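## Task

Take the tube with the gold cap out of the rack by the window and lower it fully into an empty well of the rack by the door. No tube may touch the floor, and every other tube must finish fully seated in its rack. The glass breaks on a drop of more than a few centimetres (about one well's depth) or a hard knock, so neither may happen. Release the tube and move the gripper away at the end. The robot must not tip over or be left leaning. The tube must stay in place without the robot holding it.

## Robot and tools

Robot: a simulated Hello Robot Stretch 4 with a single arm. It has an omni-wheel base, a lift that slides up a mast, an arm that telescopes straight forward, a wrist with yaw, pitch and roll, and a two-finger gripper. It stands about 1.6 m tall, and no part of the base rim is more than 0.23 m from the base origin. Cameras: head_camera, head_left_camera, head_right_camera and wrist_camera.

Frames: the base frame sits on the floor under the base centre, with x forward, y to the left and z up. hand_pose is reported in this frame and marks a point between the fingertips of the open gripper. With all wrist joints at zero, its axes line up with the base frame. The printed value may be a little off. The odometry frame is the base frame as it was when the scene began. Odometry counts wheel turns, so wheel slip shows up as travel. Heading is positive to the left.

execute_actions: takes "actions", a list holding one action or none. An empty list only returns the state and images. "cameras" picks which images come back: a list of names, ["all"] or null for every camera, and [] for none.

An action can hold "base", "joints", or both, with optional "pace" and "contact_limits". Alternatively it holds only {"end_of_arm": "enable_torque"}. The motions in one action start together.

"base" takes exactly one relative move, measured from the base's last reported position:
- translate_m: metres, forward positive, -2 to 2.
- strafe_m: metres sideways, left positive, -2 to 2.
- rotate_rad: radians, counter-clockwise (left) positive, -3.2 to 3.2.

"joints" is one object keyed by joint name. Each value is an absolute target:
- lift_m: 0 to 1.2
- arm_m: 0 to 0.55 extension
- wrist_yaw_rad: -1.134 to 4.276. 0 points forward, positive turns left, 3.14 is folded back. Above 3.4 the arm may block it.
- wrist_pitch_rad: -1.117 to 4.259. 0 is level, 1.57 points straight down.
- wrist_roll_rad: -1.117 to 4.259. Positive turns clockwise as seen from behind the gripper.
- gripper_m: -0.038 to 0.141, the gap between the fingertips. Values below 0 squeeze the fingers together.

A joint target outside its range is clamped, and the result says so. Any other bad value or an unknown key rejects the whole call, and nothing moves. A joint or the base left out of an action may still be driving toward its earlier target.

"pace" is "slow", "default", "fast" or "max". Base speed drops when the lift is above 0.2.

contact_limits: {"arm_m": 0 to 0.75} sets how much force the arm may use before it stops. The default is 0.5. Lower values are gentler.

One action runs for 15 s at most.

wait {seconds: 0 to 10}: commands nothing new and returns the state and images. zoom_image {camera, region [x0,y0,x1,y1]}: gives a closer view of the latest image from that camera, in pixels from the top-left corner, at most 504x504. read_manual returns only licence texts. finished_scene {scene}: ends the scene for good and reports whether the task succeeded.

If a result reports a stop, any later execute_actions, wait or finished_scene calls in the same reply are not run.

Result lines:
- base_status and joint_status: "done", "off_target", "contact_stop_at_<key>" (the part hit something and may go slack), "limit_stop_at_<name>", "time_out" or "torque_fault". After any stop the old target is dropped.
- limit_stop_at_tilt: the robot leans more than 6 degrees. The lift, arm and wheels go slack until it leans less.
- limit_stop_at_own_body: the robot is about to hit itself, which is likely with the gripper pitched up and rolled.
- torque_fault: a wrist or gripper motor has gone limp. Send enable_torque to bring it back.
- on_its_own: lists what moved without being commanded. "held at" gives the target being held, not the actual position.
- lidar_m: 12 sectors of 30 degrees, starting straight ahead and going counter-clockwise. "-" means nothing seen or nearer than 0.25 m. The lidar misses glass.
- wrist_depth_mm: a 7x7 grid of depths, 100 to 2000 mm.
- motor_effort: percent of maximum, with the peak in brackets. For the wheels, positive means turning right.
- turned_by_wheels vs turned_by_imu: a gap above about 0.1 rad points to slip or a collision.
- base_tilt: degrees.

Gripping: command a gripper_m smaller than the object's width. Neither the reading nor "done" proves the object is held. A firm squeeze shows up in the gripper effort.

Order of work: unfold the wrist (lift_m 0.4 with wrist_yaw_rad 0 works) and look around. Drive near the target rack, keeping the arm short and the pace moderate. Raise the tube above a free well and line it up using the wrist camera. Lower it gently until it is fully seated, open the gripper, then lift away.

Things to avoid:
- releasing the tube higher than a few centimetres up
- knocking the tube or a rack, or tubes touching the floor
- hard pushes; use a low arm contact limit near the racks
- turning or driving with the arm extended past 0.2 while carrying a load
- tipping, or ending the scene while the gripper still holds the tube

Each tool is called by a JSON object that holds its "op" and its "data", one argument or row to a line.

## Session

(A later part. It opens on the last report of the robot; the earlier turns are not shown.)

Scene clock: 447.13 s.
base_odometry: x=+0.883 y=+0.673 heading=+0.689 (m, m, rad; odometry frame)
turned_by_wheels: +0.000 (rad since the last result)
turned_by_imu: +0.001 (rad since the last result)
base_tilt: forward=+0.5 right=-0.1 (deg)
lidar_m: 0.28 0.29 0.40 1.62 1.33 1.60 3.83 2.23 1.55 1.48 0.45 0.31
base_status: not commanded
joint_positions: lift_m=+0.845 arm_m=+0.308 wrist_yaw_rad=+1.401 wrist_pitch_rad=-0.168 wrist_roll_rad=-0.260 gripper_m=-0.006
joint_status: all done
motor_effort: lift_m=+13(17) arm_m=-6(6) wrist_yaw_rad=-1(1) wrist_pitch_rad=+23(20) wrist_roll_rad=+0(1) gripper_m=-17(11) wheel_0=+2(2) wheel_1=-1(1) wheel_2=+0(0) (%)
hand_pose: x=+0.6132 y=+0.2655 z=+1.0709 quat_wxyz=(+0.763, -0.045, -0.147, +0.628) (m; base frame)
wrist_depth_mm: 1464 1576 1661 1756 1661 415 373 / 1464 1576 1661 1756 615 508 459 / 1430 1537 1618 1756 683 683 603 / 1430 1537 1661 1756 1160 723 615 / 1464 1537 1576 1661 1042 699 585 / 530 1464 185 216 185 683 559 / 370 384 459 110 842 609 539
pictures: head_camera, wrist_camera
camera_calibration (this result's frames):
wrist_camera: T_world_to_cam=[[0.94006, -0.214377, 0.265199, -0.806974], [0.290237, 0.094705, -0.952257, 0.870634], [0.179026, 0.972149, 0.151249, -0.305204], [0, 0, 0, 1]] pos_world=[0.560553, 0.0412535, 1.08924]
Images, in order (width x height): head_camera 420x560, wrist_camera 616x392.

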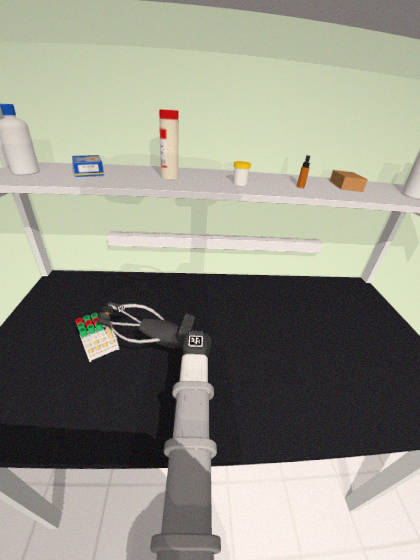

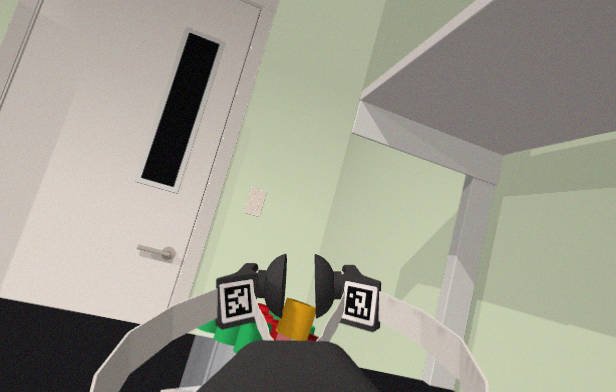

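{"op": "execute_actions", "data": {
  "actions": [
    {"joints":{"lift_m":0.855},"pace":"slow"}
  ],
  "cameras": []
}}

{"op": "execute_actions", "data": {
  "actions": [
    {"joints":{"gripper_m":0.03},"pace":"slow"}
  ],
  "cameras": []
}}

{"op": "execute_actions", "data": {
  "actions": [
    {"joints":{"lift_m":0.94}}
  ],
  "cameras": ["head_camera","wrist_camera"]
}}

{"op": "zoom_image", "data": {
  "camera": "head_camera",
  "region": [70,300,130,360]
}}

Scene clock: 455.10 s.
base_odometry: x=+0.883 y=+0.673 heading=+0.689 (m, m, rad; odometry frame)
turned_by_wheels: +0.000 (rad since the last result)
turned_by_imu: +0.001 (rad since the last result)
base_tilt: forward=+0.6 right=-0.1 (deg)
lidar_m: 0.29 0.31 0.40 1.62 1.34 1.59 3.83 2.24 1.57 1.46 0.46 0.30
base_status: not commanded
joint_positions: lift_m=+0.855 arm_m=+0.308 wrist_yaw_rad=+1.401 wrist_pitch_rad=-0.158 wrist_roll_rad=-0.260 gripper_m=-0.006
joint_status: all done
motor_effort: lift_m=+23(23) arm_m=-6(5) wrist_yaw_rad=-1(1) wrist_pitch_rad=-6(24) wrist_roll_rad=-1(1) gripper_m=-9(12) wheel_0=+2(2) wheel_1=-1(1) wheel_2=+0(0) (%)
hand_pose: x=+0.6133 y=+0.2660 z=+1.0784 quat_wxyz=(+0.762, -0.048, -0.143, +0.629) (m; base frame)
wrist_depth_mm: 1464 1499 1708 1756 1618 407 370 / 1430 1499 1618 1756 615 508 462 / 1430 1537 1618 1756 683 691 597 / 1430 1499 1661 1708 1160 723 609 / 1397 1499 1618 1618 1060 699 585 / 525 1464 185 215 184 691 559 / 377 387 459 110 831 615 535
pictures: none
No camera images: the call's "cameras" was empty. Leave "cameras" out to get every camera's image.

Scene clock: 456.70 s.
base_odometry: x=+0.883 y=+0.673 heading=+0.689 (m, m, rad; odometry frame)
turned_by_wheels: +0.000 (rad since the last result)
turned_by_imu: +0.000 (rad since the last result)
base_tilt: forward=+0.5 right=-0.1 (deg)
lidar_m: 0.29 0.29 0.40 1.62 1.33 1.60 3.83 2.21 1.57 1.46 0.44 0.30
base_status: not commanded
joint_positions: lift_m=+0.855 arm_m=+0.308 wrist_yaw_rad=+1.400 wrist_pitch_rad=-0.158 wrist_roll_rad=-0.260 gripper_m=+0.030
joint_status: all done
motor_effort: lift_m=+23(23) arm_m=-6(5) wrist_yaw_rad=+0(1) wrist_pitch_rad=-6(6) wrist_roll_rad=+0(1) gripper_m=-4(12) wheel_0=+2(2) wheel_1=-1(1) wheel_2=+0(0) (%)
hand_pose: x=+0.6133 y=+0.2660 z=+1.0783 quat_wxyz=(+0.762, -0.048, -0.143, +0.629) (m; base frame)
wrist_depth_mm: 1464 1537 1661 1756 1618 413 370 / 1464 1537 1618 1808 615 508 462 / 1464 1537 1576 1756 683 691 603 / 1430 1537 1661 1756 1182 723 615 / 1397 1499 1576 1661 1025 699 585 / 525 1499 190 216 192 683 564 / 375 382 459 110 759 634 535
pictures: none
No camera images: the call's "cameras" was empty. Leave "cameras" out to get every camera's image.

Scene clock: 458.03 s.
base_odometry: x=+0.883 y=+0.673 heading=+0.689 (m, m, rad; odometry frame)
turned_by_wheels: +0.000 (rad since the last result)
turned_by_imu: +0.000 (rad since the last result)
base_tilt: forward=+0.5 right=-0.1 (deg)
lidar_m: 0.28 0.30 0.40 1.63 1.34 1.61 3.83 2.25 1.56 1.46 0.45 0.33
base_status: not commanded
joint_positions: lift_m=+0.940 arm_m=+0.308 wrist_yaw_rad=+1.400 wrist_pitch_rad=-0.158 wrist_roll_rad=-0.260 gripper_m=+0.030
joint_status: all done
motor_effort: lift_m=+23(26) arm_m=-6(6) wrist_yaw_rad=+0(0) wrist_pitch_rad=-5(8) wrist_roll_rad=+0(1) gripper_m=-2(7) wheel_0=+2(2) wheel_1=-1(1) wheel_2=+0(0) (%)
hand_pose: x=+0.6133 y=+0.2660 z=+1.1634 quat_wxyz=(+0.762, -0.048, -0.143, +0.629) (m; base frame)
wrist_depth_mm: 1499 1537 1661 1756 1661 976 278 / 1464 1576 1618 1756 1430 364 315 / 1430 1537 1618 1661 574 469 410 / 1464 1499 1661 1661 683 699 580 / 1430 1537 1618 1708 1060 707 580 / 1430 1464 191 1537 192 683 559 / 1366 1430 1537 110 891 634 535
pictures: head_camera, wrist_camera
camera_calibration (this result's frames):
wrist_camera: T_world_to_cam=[[0.940489, -0.211855, 0.265703, -0.832998], [0.288645, 0.0853745, -0.953622, 0.96362], [0.179346, 0.973565, 0.141445, -0.308801], [0, 0, 0, 1]] pos_world=[0.560663, 0.041894, 1.18394]
Images, in order (width x height): head_camera 420x560, wrist_camera 616x392.

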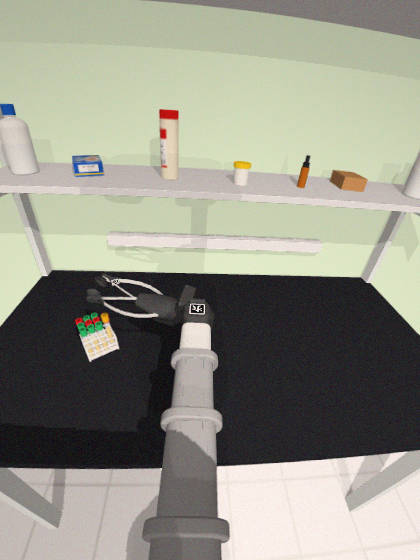

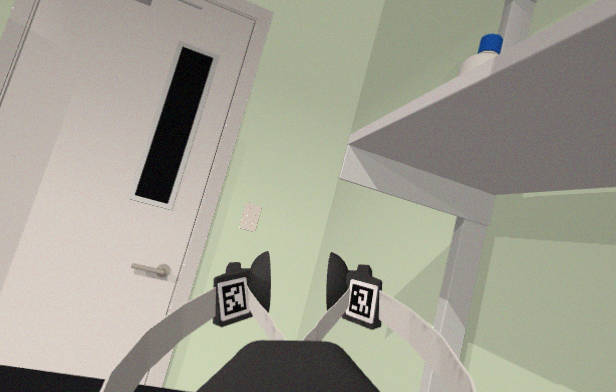

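Region (70, 300, 130, 360) of head_camera's 420x560 image, scaled by 8.400, with more detail than that image has.

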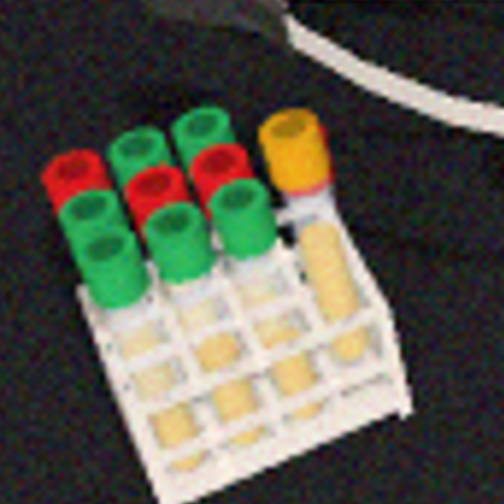

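{"op": "execute_actions", "data": {
  "actions": [
    {"joints":{"lift_m":0.85},"pace":"slow"}
  ],
  "cameras": ["head_camera","wrist_camera"]
}}

{"op": "zoom_image", "data": {
  "camera": "head_camera",
  "region": [70,300,130,360]
}}

Scene clock: 474.63 s.
base_odometry: x=+0.883 y=+0.673 heading=+0.689 (m, m, rad; odometry frame)
turned_by_wheels: +0.000 (rad since the last result)
turned_by_imu: +0.001 (rad since the last result)
base_tilt: forward=+0.6 right=-0.1 (deg)
lidar_m: 0.28 0.31 0.40 1.63 1.34 1.61 3.82 2.21 1.56 1.47 0.45 0.30
base_status: not commanded
joint_positions: lift_m=+0.850 arm_m=+0.308 wrist_yaw_rad=+1.400 wrist_pitch_rad=-0.158 wrist_roll_rad=-0.260 gripper_m=+0.030
joint_status: all done
motor_effort: lift_m=+17(22) arm_m=-5(5) wrist_yaw_rad=-1(0) wrist_pitch_rad=-5(5) wrist_roll_rad=+0(1) gripper_m=-3(6) wheel_0=+2(2) wheel_1=-1(1) wheel_2=+0(0) (%)
hand_pose: x=+0.6133 y=+0.2660 z=+1.0738 quat_wxyz=(+0.762, -0.048, -0.143, +0.629) (m; base frame)
wrist_depth_mm: 1430 1537 1618 1756 1618 415 379 / 1430 1499 1618 1756 615 517 473 / 1464 1499 1576 1808 683 699 603 / 1430 1537 1661 1708 1160 723 609 / 1397 1499 1618 1661 1042 699 585 / 517 1464 190 214 191 683 559 / 366 375 455 110 661 621 539
pictures: head_camera, wrist_camera
camera_calibration (this result's frames):
wrist_camera: T_world_to_cam=[[0.940489, -0.211856, 0.265703, -0.809203], [0.288645, 0.0853743, -0.953622, 0.878224], [0.179346, 0.973565, 0.141445, -0.296135], [0, 0, 0, 1]] pos_world=[0.560662, 0.041894, 1.09439]
Images, in order (width x height): head_camera 420x560, wrist_camera 616x392.

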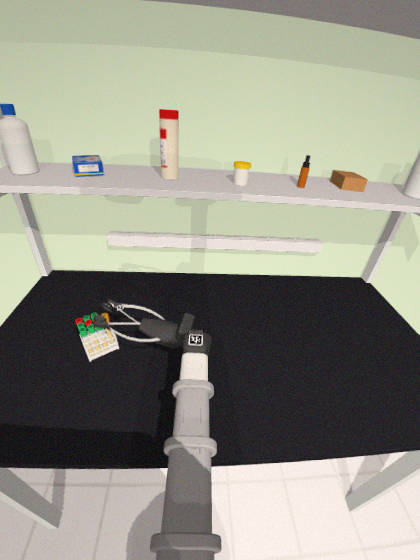

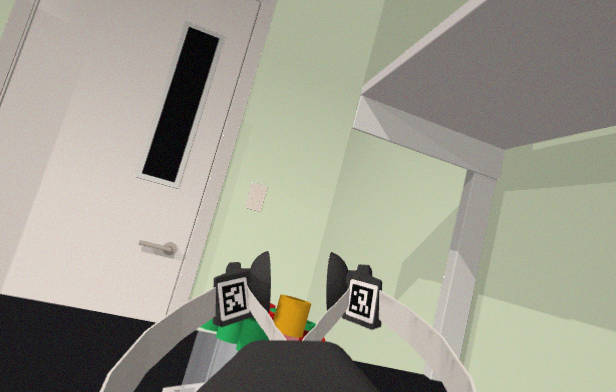

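Region (70, 300, 130, 360) of head_camera's 420x560 image, scaled by 8.400, with more detail than that image has.

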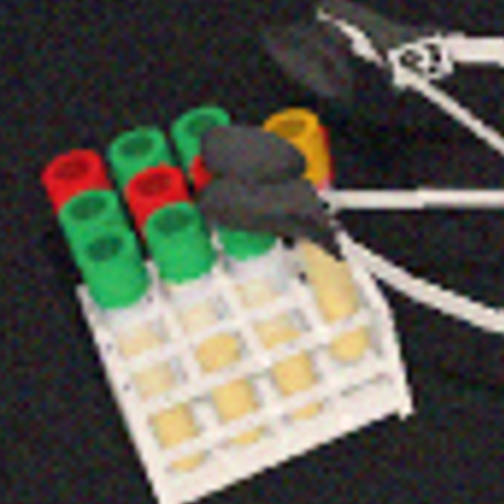

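{"op": "execute_actions", "data": {
  "actions": [
    {"base":{"strafe_m":-0.012},"joints":{"wrist_roll_rad":-0.05},"pace":"slow"}
  ],
  "cameras": ["head_camera","wrist_camera"]
}}

{"op": "zoom_image", "data": {
  "camera": "head_camera",
  "region": [60,300,120,360]
}}

Scene clock: 483.00 s.
base_odometry: x=+0.890 y=+0.664 heading=+0.690 (m, m, rad; odometry frame)
turned_by_wheels: +0.000 (rad since the last result)
turned_by_imu: +0.001 (rad since the last result)
base_tilt: forward=+0.5 right=-0.1 (deg)
lidar_m: 0.28 0.30 0.39 1.63 1.34 1.61 3.63 2.21 1.53 1.43 0.44 0.32
base_status: done
joint_positions: lift_m=+0.850 arm_m=+0.308 wrist_yaw_rad=+1.400 wrist_pitch_rad=-0.158 wrist_roll_rad=-0.051 gripper_m=+0.030
joint_status: all done
motor_effort: lift_m=+17(17) arm_m=-6(5) wrist_yaw_rad=+0(0) wrist_pitch_rad=-7(5) wrist_roll_rad=+2(6) gripper_m=-1(1) wheel_0=+2(5) wheel_1=+0(3) wheel_2=+0(1) (%)
hand_pose: x=+0.6133 y=+0.2660 z=+1.0738 quat_wxyz=(+0.763, +0.032, -0.077, +0.641) (m; base frame)
wrist_depth_mm: 1537 1618 1708 1808 500 462 459 / 1499 1618 1661 1756 634 621 564 / 1499 1576 1661 1756 1025 723 591 / 1464 1537 1618 1708 1118 715 585 / 1464 1537 1618 1661 1098 707 580 / 1397 1499 191 228 192 691 569 / 496 442 517 110 535 574 559
pictures: head_camera, wrist_camera
camera_calibration (this result's frames):
wrist_camera: T_world_to_cam=[[0.98056, -0.18602, 0.0624401, -0.622413], [0.086774, 0.125682, -0.988268, 1.02851], [0.175991, 0.974474, 0.139381, -0.292094], [0, 0, 0, 1]] pos_world=[0.572471, 0.0395904, 1.09602]
Images, in order (width x height): head_camera 420x560, wrist_camera 616x392.

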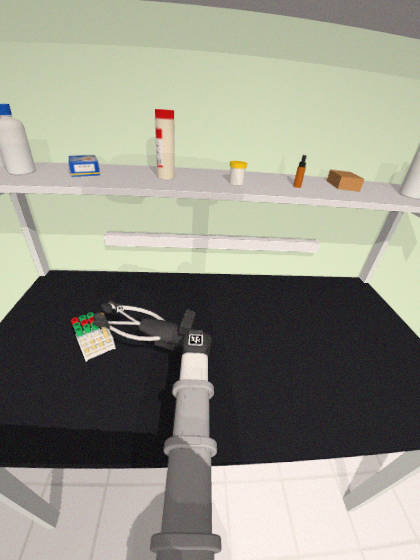

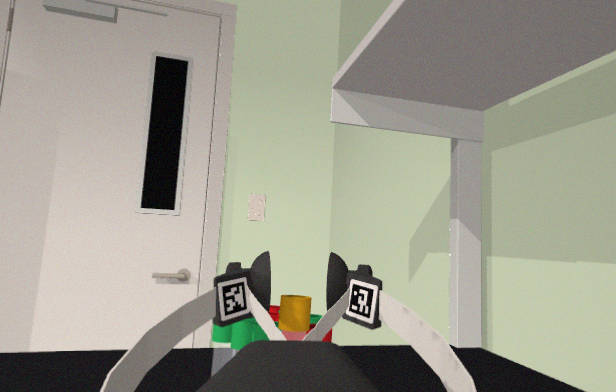

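Region (60, 300, 120, 360) of head_camera's 420x560 image, scaled by 8.400, with more detail than that image has.

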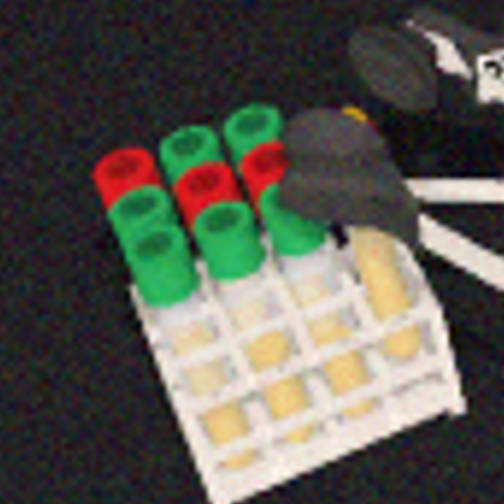

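{"op": "execute_actions", "data": {
  "actions": [
    {"joints":{"lift_m":0.845,"arm_m":0.294},"pace":"slow"}
  ],
  "cameras": ["head_camera","wrist_camera"]
}}

{"op": "zoom_image", "data": {
  "camera": "head_camera",
  "region": [60,300,120,360]
}}

Scene clock: 490.00 s.
base_odometry: x=+0.890 y=+0.664 heading=+0.690 (m, m, rad; odometry frame)
turned_by_wheels: +0.000 (rad since the last result)
turned_by_imu: +0.001 (rad since the last result)
base_tilt: forward=+0.6 right=+0.0 (deg)
lidar_m: 0.29 0.31 0.41 1.64 1.36 1.61 3.62 2.21 1.53 1.45 0.45 0.31
base_status: not commanded
joint_positions: lift_m=+0.845 arm_m=+0.295 wrist_yaw_rad=+1.400 wrist_pitch_rad=-0.158 wrist_roll_rad=-0.051 gripper_m=+0.030
joint_status: all done
motor_effort: lift_m=+17(19) arm_m=-6(8) wrist_yaw_rad=+0(0) wrist_pitch_rad=-6(6) wrist_roll_rad=+1(2) gripper_m=+1(5) wheel_0=+2(2) wheel_1=+0(0) wheel_2=+0(0) (%)
hand_pose: x=+0.6004 y=+0.2660 z=+1.0688 quat_wxyz=(+0.763, +0.032, -0.076, +0.641) (m; base frame)
wrist_depth_mm: 1537 1618 1708 1863 530 473 462 / 1499 1618 1661 1756 654 627 580 / 1499 1576 1618 1756 1078 723 609 / 1499 1537 1576 1756 1160 732 603 / 1464 1537 1618 1756 1118 707 585 / 1464 1499 191 229 192 691 591 / 477 427 512 110 508 554 554
pictures: head_camera, wrist_camera
camera_calibration (this result's frames):
wrist_camera: T_world_to_cam=[[0.980562, -0.186018, 0.0624214, -0.609395], [0.0867553, 0.125686, -0.98827, 1.0247], [0.17599, 0.974474, 0.139381, -0.289119], [0, 0, 0, 1]] pos_world=[0.559533, 0.0395902, 1.09102]
Images, in order (width x height): head_camera 420x560, wrist_camera 616x392.

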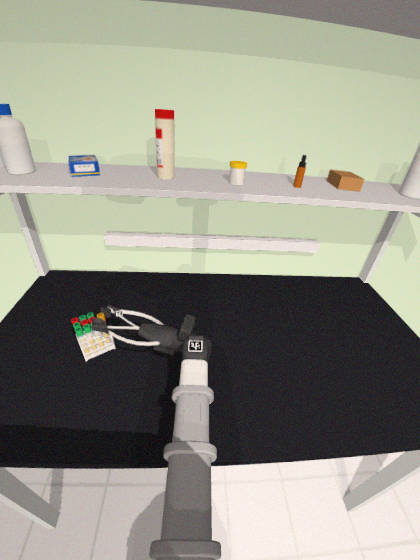

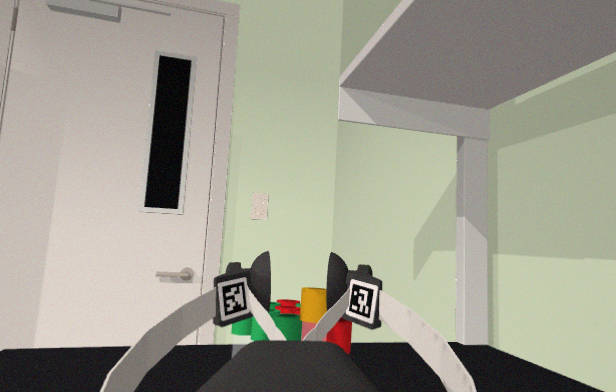

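Region (60, 300, 120, 360) of head_camera's 420x560 image, scaled by 8.400, with more detail than that image has.

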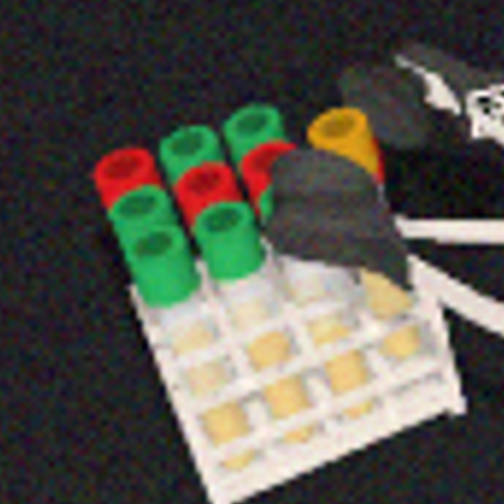

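Cap lip rests on the red cap. Retract a bit more.

{"op": "execute_actions", "data": {
  "actions": [
    {"joints":{"arm_m":0.288},"pace":"slow"}
  ],
  "cameras": ["head_camera","wrist_camera"]
}}

{"op": "zoom_image", "data": {
  "camera": "head_camera",
  "region": [60,300,120,360]
}}

Scene clock: 495.77 s.
base_odometry: x=+0.890 y=+0.664 heading=+0.690 (m, m, rad; odometry frame)
turned_by_wheels: +0.000 (rad since the last result)
turned_by_imu: +0.001 (rad since the last result)
base_tilt: forward=+0.5 right=-0.1 (deg)
lidar_m: 0.29 0.30 0.41 1.63 1.35 1.61 3.63 2.21 1.54 1.47 0.45 0.32
base_status: not commanded
joint_positions: lift_m=+0.845 arm_m=+0.289 wrist_yaw_rad=+1.400 wrist_pitch_rad=-0.158 wrist_roll_rad=-0.051 gripper_m=+0.030
joint_status: all done
motor_effort: lift_m=+17(17) arm_m=-6(6) wrist_yaw_rad=+1(0) wrist_pitch_rad=-3(7) wrist_roll_rad=+2(2) gripper_m=-1(3) wheel_0=+2(2) wheel_1=+0(0) wheel_2=+0(0) (%)
hand_pose: x=+0.5945 y=+0.2659 z=+1.0688 quat_wxyz=(+0.764, +0.032, -0.077, +0.640) (m; base frame)
wrist_depth_mm: 1537 1576 1708 1808 530 473 469 / 1537 1576 1661 1808 640 627 591 / 1499 1576 1661 1756 1118 732 615 / 1499 1537 1576 1708 1160 723 609 / 1464 1537 1576 1708 1138 715 603 / 1430 1499 191 233 193 699 591 / 484 430 512 110 504 559 554
pictures: head_camera, wrist_camera
camera_calibration (this result's frames):
wrist_camera: T_world_to_cam=[[0.980485, -0.186423, 0.0624201, -0.603484], [0.086806, 0.12565, -0.98827, 1.0252], [0.176393, 0.974402, 0.13938, -0.28825], [0, 0, 0, 1]] pos_world=[0.553558, 0.0395515, 1.09102]
Images, in order (width x height): head_camera 420x560, wrist_camera 616x392.

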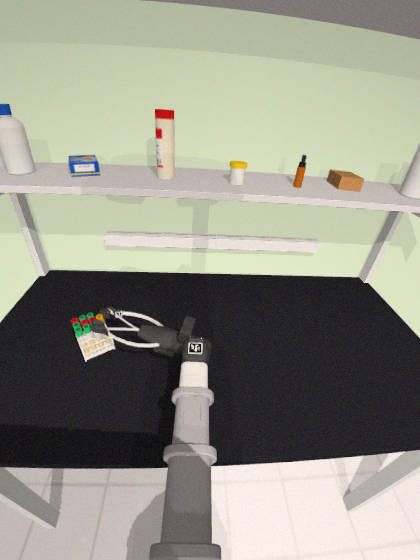

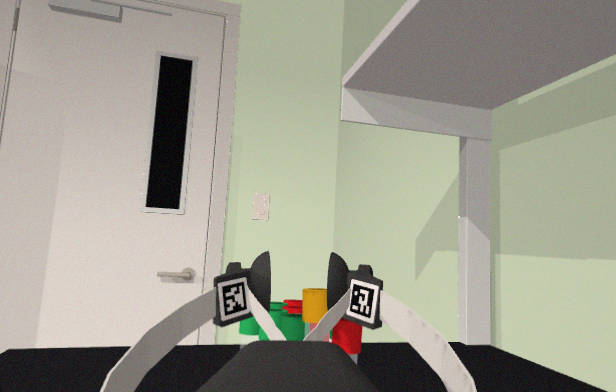

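Region (60, 300, 120, 360) of head_camera's 420x560 image, scaled by 8.400, with more detail than that image has.

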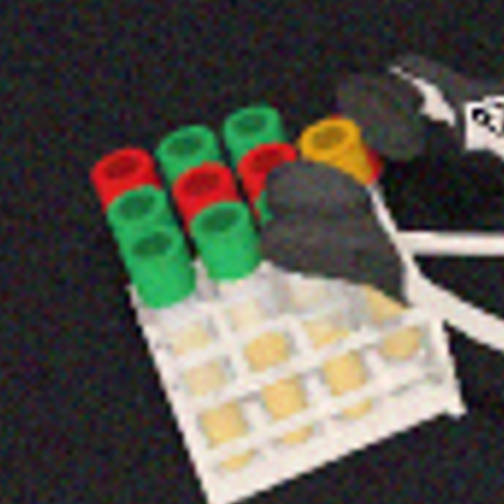

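{"op": "execute_actions", "data": {
  "actions": [
    {"joints":{"arm_m":0.294},"pace":"slow"}
  ],
  "cameras": ["head_camera","wrist_camera"]
}}

{"op": "zoom_image", "data": {
  "camera": "head_camera",
  "region": [60,300,120,360]
}}

Scene clock: 500.63 s.
base_odometry: x=+0.890 y=+0.664 heading=+0.690 (m, m, rad; odometry frame)
turned_by_wheels: +0.000 (rad since the last result)
turned_by_imu: +0.001 (rad since the last result)
base_tilt: forward=+0.5 right=-0.1 (deg)
lidar_m: 0.29 0.29 0.39 1.62 1.35 1.61 3.63 2.19 1.55 1.46 0.46 0.31
base_status: not commanded
joint_positions: lift_m=+0.845 arm_m=+0.293 wrist_yaw_rad=+1.400 wrist_pitch_rad=-0.158 wrist_roll_rad=-0.051 gripper_m=+0.030
joint_status: all done
motor_effort: lift_m=+17(17) arm_m=+6(10) wrist_yaw_rad=+1(2) wrist_pitch_rad=-7(4) wrist_roll_rad=+2(2) gripper_m=-4(7) wheel_0=+2(2) wheel_1=+0(0) wheel_2=+0(0) (%)
hand_pose: x=+0.5985 y=+0.2659 z=+1.0688 quat_wxyz=(+0.764, +0.032, -0.077, +0.640) (m; base frame)
wrist_depth_mm: 1537 1618 1708 1863 530 473 466 / 1499 1576 1661 1808 647 634 580 / 1464 1576 1618 1756 1098 723 615 / 1499 1537 1661 1708 1182 732 597 / 1430 1499 1576 1708 1118 707 591 / 1430 1499 191 240 192 707 591 / 484 430 508 110 512 554 549
pictures: head_camera, wrist_camera
camera_calibration (this result's frames):
wrist_camera: T_world_to_cam=[[0.980485, -0.186422, 0.0624201, -0.607368], [0.0868059, 0.12565, -0.98827, 1.02486], [0.176392, 0.974402, 0.13938, -0.288948], [0, 0, 0, 1]] pos_world=[0.55752, 0.0395516, 1.09102]
Images, in order (width x height): head_camera 420x560, wrist_camera 616x392.

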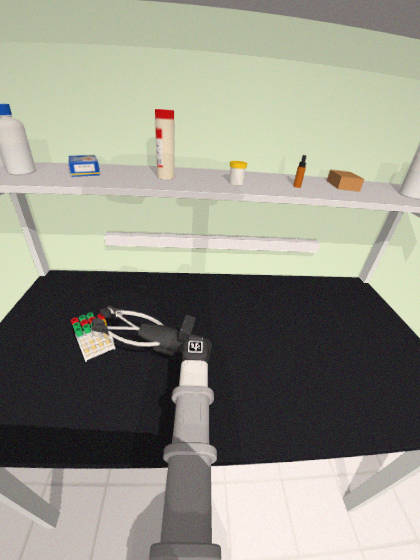

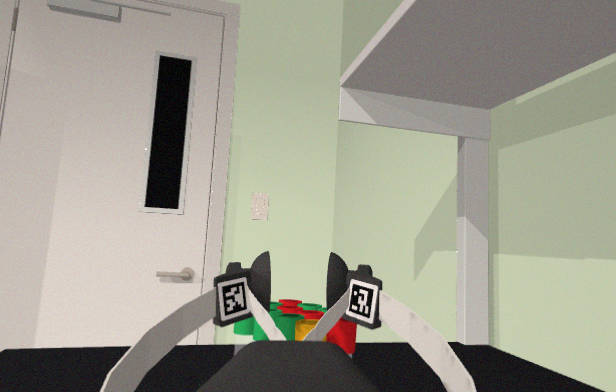

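Region (60, 300, 120, 360) of head_camera's 420x560 image, scaled by 8.400, with more detail than that image has.

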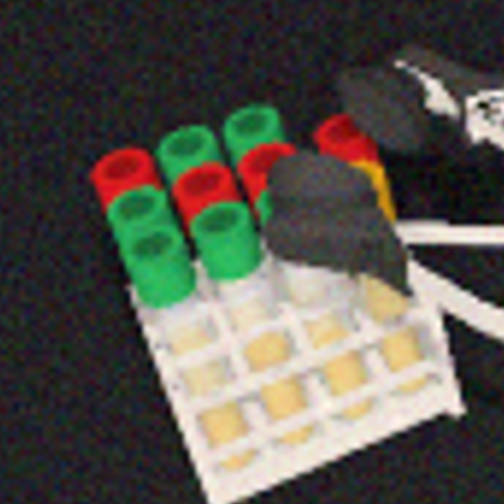

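Dropped in.

{"op": "execute_actions", "data": {
  "actions": [
    {"joints":{"lift_m":0.93}}
  ],
  "cameras": []
}}

{"op": "execute_actions", "data": {
  "actions": [
    {"joints":{"arm_m":0.05},"base":{"strafe_m":-0.1}}
  ],
  "cameras": ["head_camera"]
}}

{"op": "zoom_image", "data": {
  "camera": "head_camera",
  "region": [20,290,120,390]
}}

Scene clock: 505.70 s.
base_odometry: x=+0.890 y=+0.664 heading=+0.690 (m, m, rad; odometry frame)
turned_by_wheels: +0.000 (rad since the last result)
turned_by_imu: +0.001 (rad since the last result)
base_tilt: forward=+0.6 right=+0.0 (deg)
lidar_m: 0.28 0.30 0.40 1.64 1.35 1.64 3.61 2.19 1.54 1.45 0.43 0.31
base_status: not commanded
joint_positions: lift_m=+0.930 arm_m=+0.293 wrist_yaw_rad=+1.400 wrist_pitch_rad=-0.158 wrist_roll_rad=-0.051 gripper_m=+0.030
joint_status: all done
motor_effort: lift_m=+23(24) arm_m=+6(6) wrist_yaw_rad=+1(1) wrist_pitch_rad=-6(5) wrist_roll_rad=+2(1) gripper_m=-5(4) wheel_0=+2(2) wheel_1=+0(0) wheel_2=+0(0) (%)
hand_pose: x=+0.5985 y=+0.2659 z=+1.1534 quat_wxyz=(+0.764, +0.032, -0.077, +0.640) (m; base frame)
wrist_depth_mm: 1499 1576 1708 1808 1255 342 320 / 1537 1576 1661 1708 512 433 424 / 1499 1576 1618 1756 668 654 580 / 1464 1499 1661 1708 1160 723 597 / 1430 1537 1576 1661 1138 707 591 / 1430 1499 191 1661 191 699 585 / 1430 1464 1499 110 1078 676 580
pictures: none
No camera images: the call's "cameras" was empty. Leave "cameras" out to get every camera's image.

Scene clock: 507.53 s.
base_odometry: x=+0.954 y=+0.587 heading=+0.690 (m, m, rad; odometry frame)
turned_by_wheels: +0.000 (rad since the last result)
turned_by_imu: +0.001 (rad since the last result)
base_tilt: forward=+0.5 right=-0.1 (deg)
lidar_m: 0.29 0.31 0.40 1.73 1.43 1.77 3.75 2.04 1.43 1.35 0.46 0.32
base_status: done
joint_positions: lift_m=+0.930 arm_m=+0.051 wrist_yaw_rad=+1.400 wrist_pitch_rad=-0.158 wrist_roll_rad=-0.050 gripper_m=+0.030
joint_status: all done
motor_effort: lift_m=+23(23) arm_m=-6(5) wrist_yaw_rad=+1(2) wrist_pitch_rad=-7(5) wrist_roll_rad=+1(2) gripper_m=-1(3) wheel_0=-1(7) wheel_1=+0(8) wheel_2=+1(0) (%)
hand_pose: x=+0.3565 y=+0.2659 z=+1.1534 quat_wxyz=(+0.764, +0.032, -0.076, +0.640) (m; base frame)
wrist_depth_mm: 1618 1708 1863 1921 1921 1205 904 / 1576 1661 1756 1921 1808 1182 732 / 1576 1708 1756 1921 1756 809 621 / 1576 1661 1708 1863 1708 1042 854 / 1537 1618 1661 1808 1661 1138 866 / 1464 1576 191 1756 192 1098 842 / 1537 1576 1661 110 1499 891 809
pictures: head_camera
Images, in order (width x height): head_camera 420x560.

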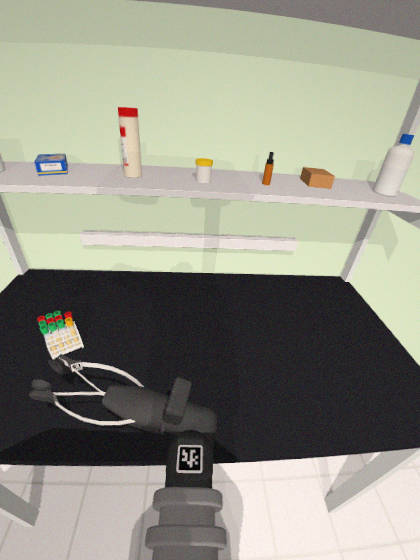

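Region (20, 290, 120, 390) of head_camera's 420x560 image, scaled by 5.040, with more detail than that image has.

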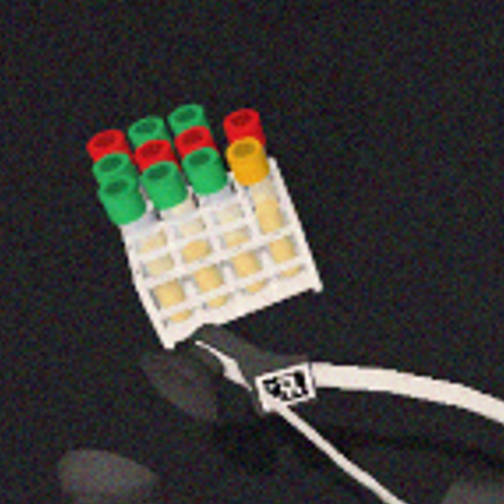

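{"op": "finished_scene", "data": {
  "scene": 2
}}

The scene is finished: the task was done.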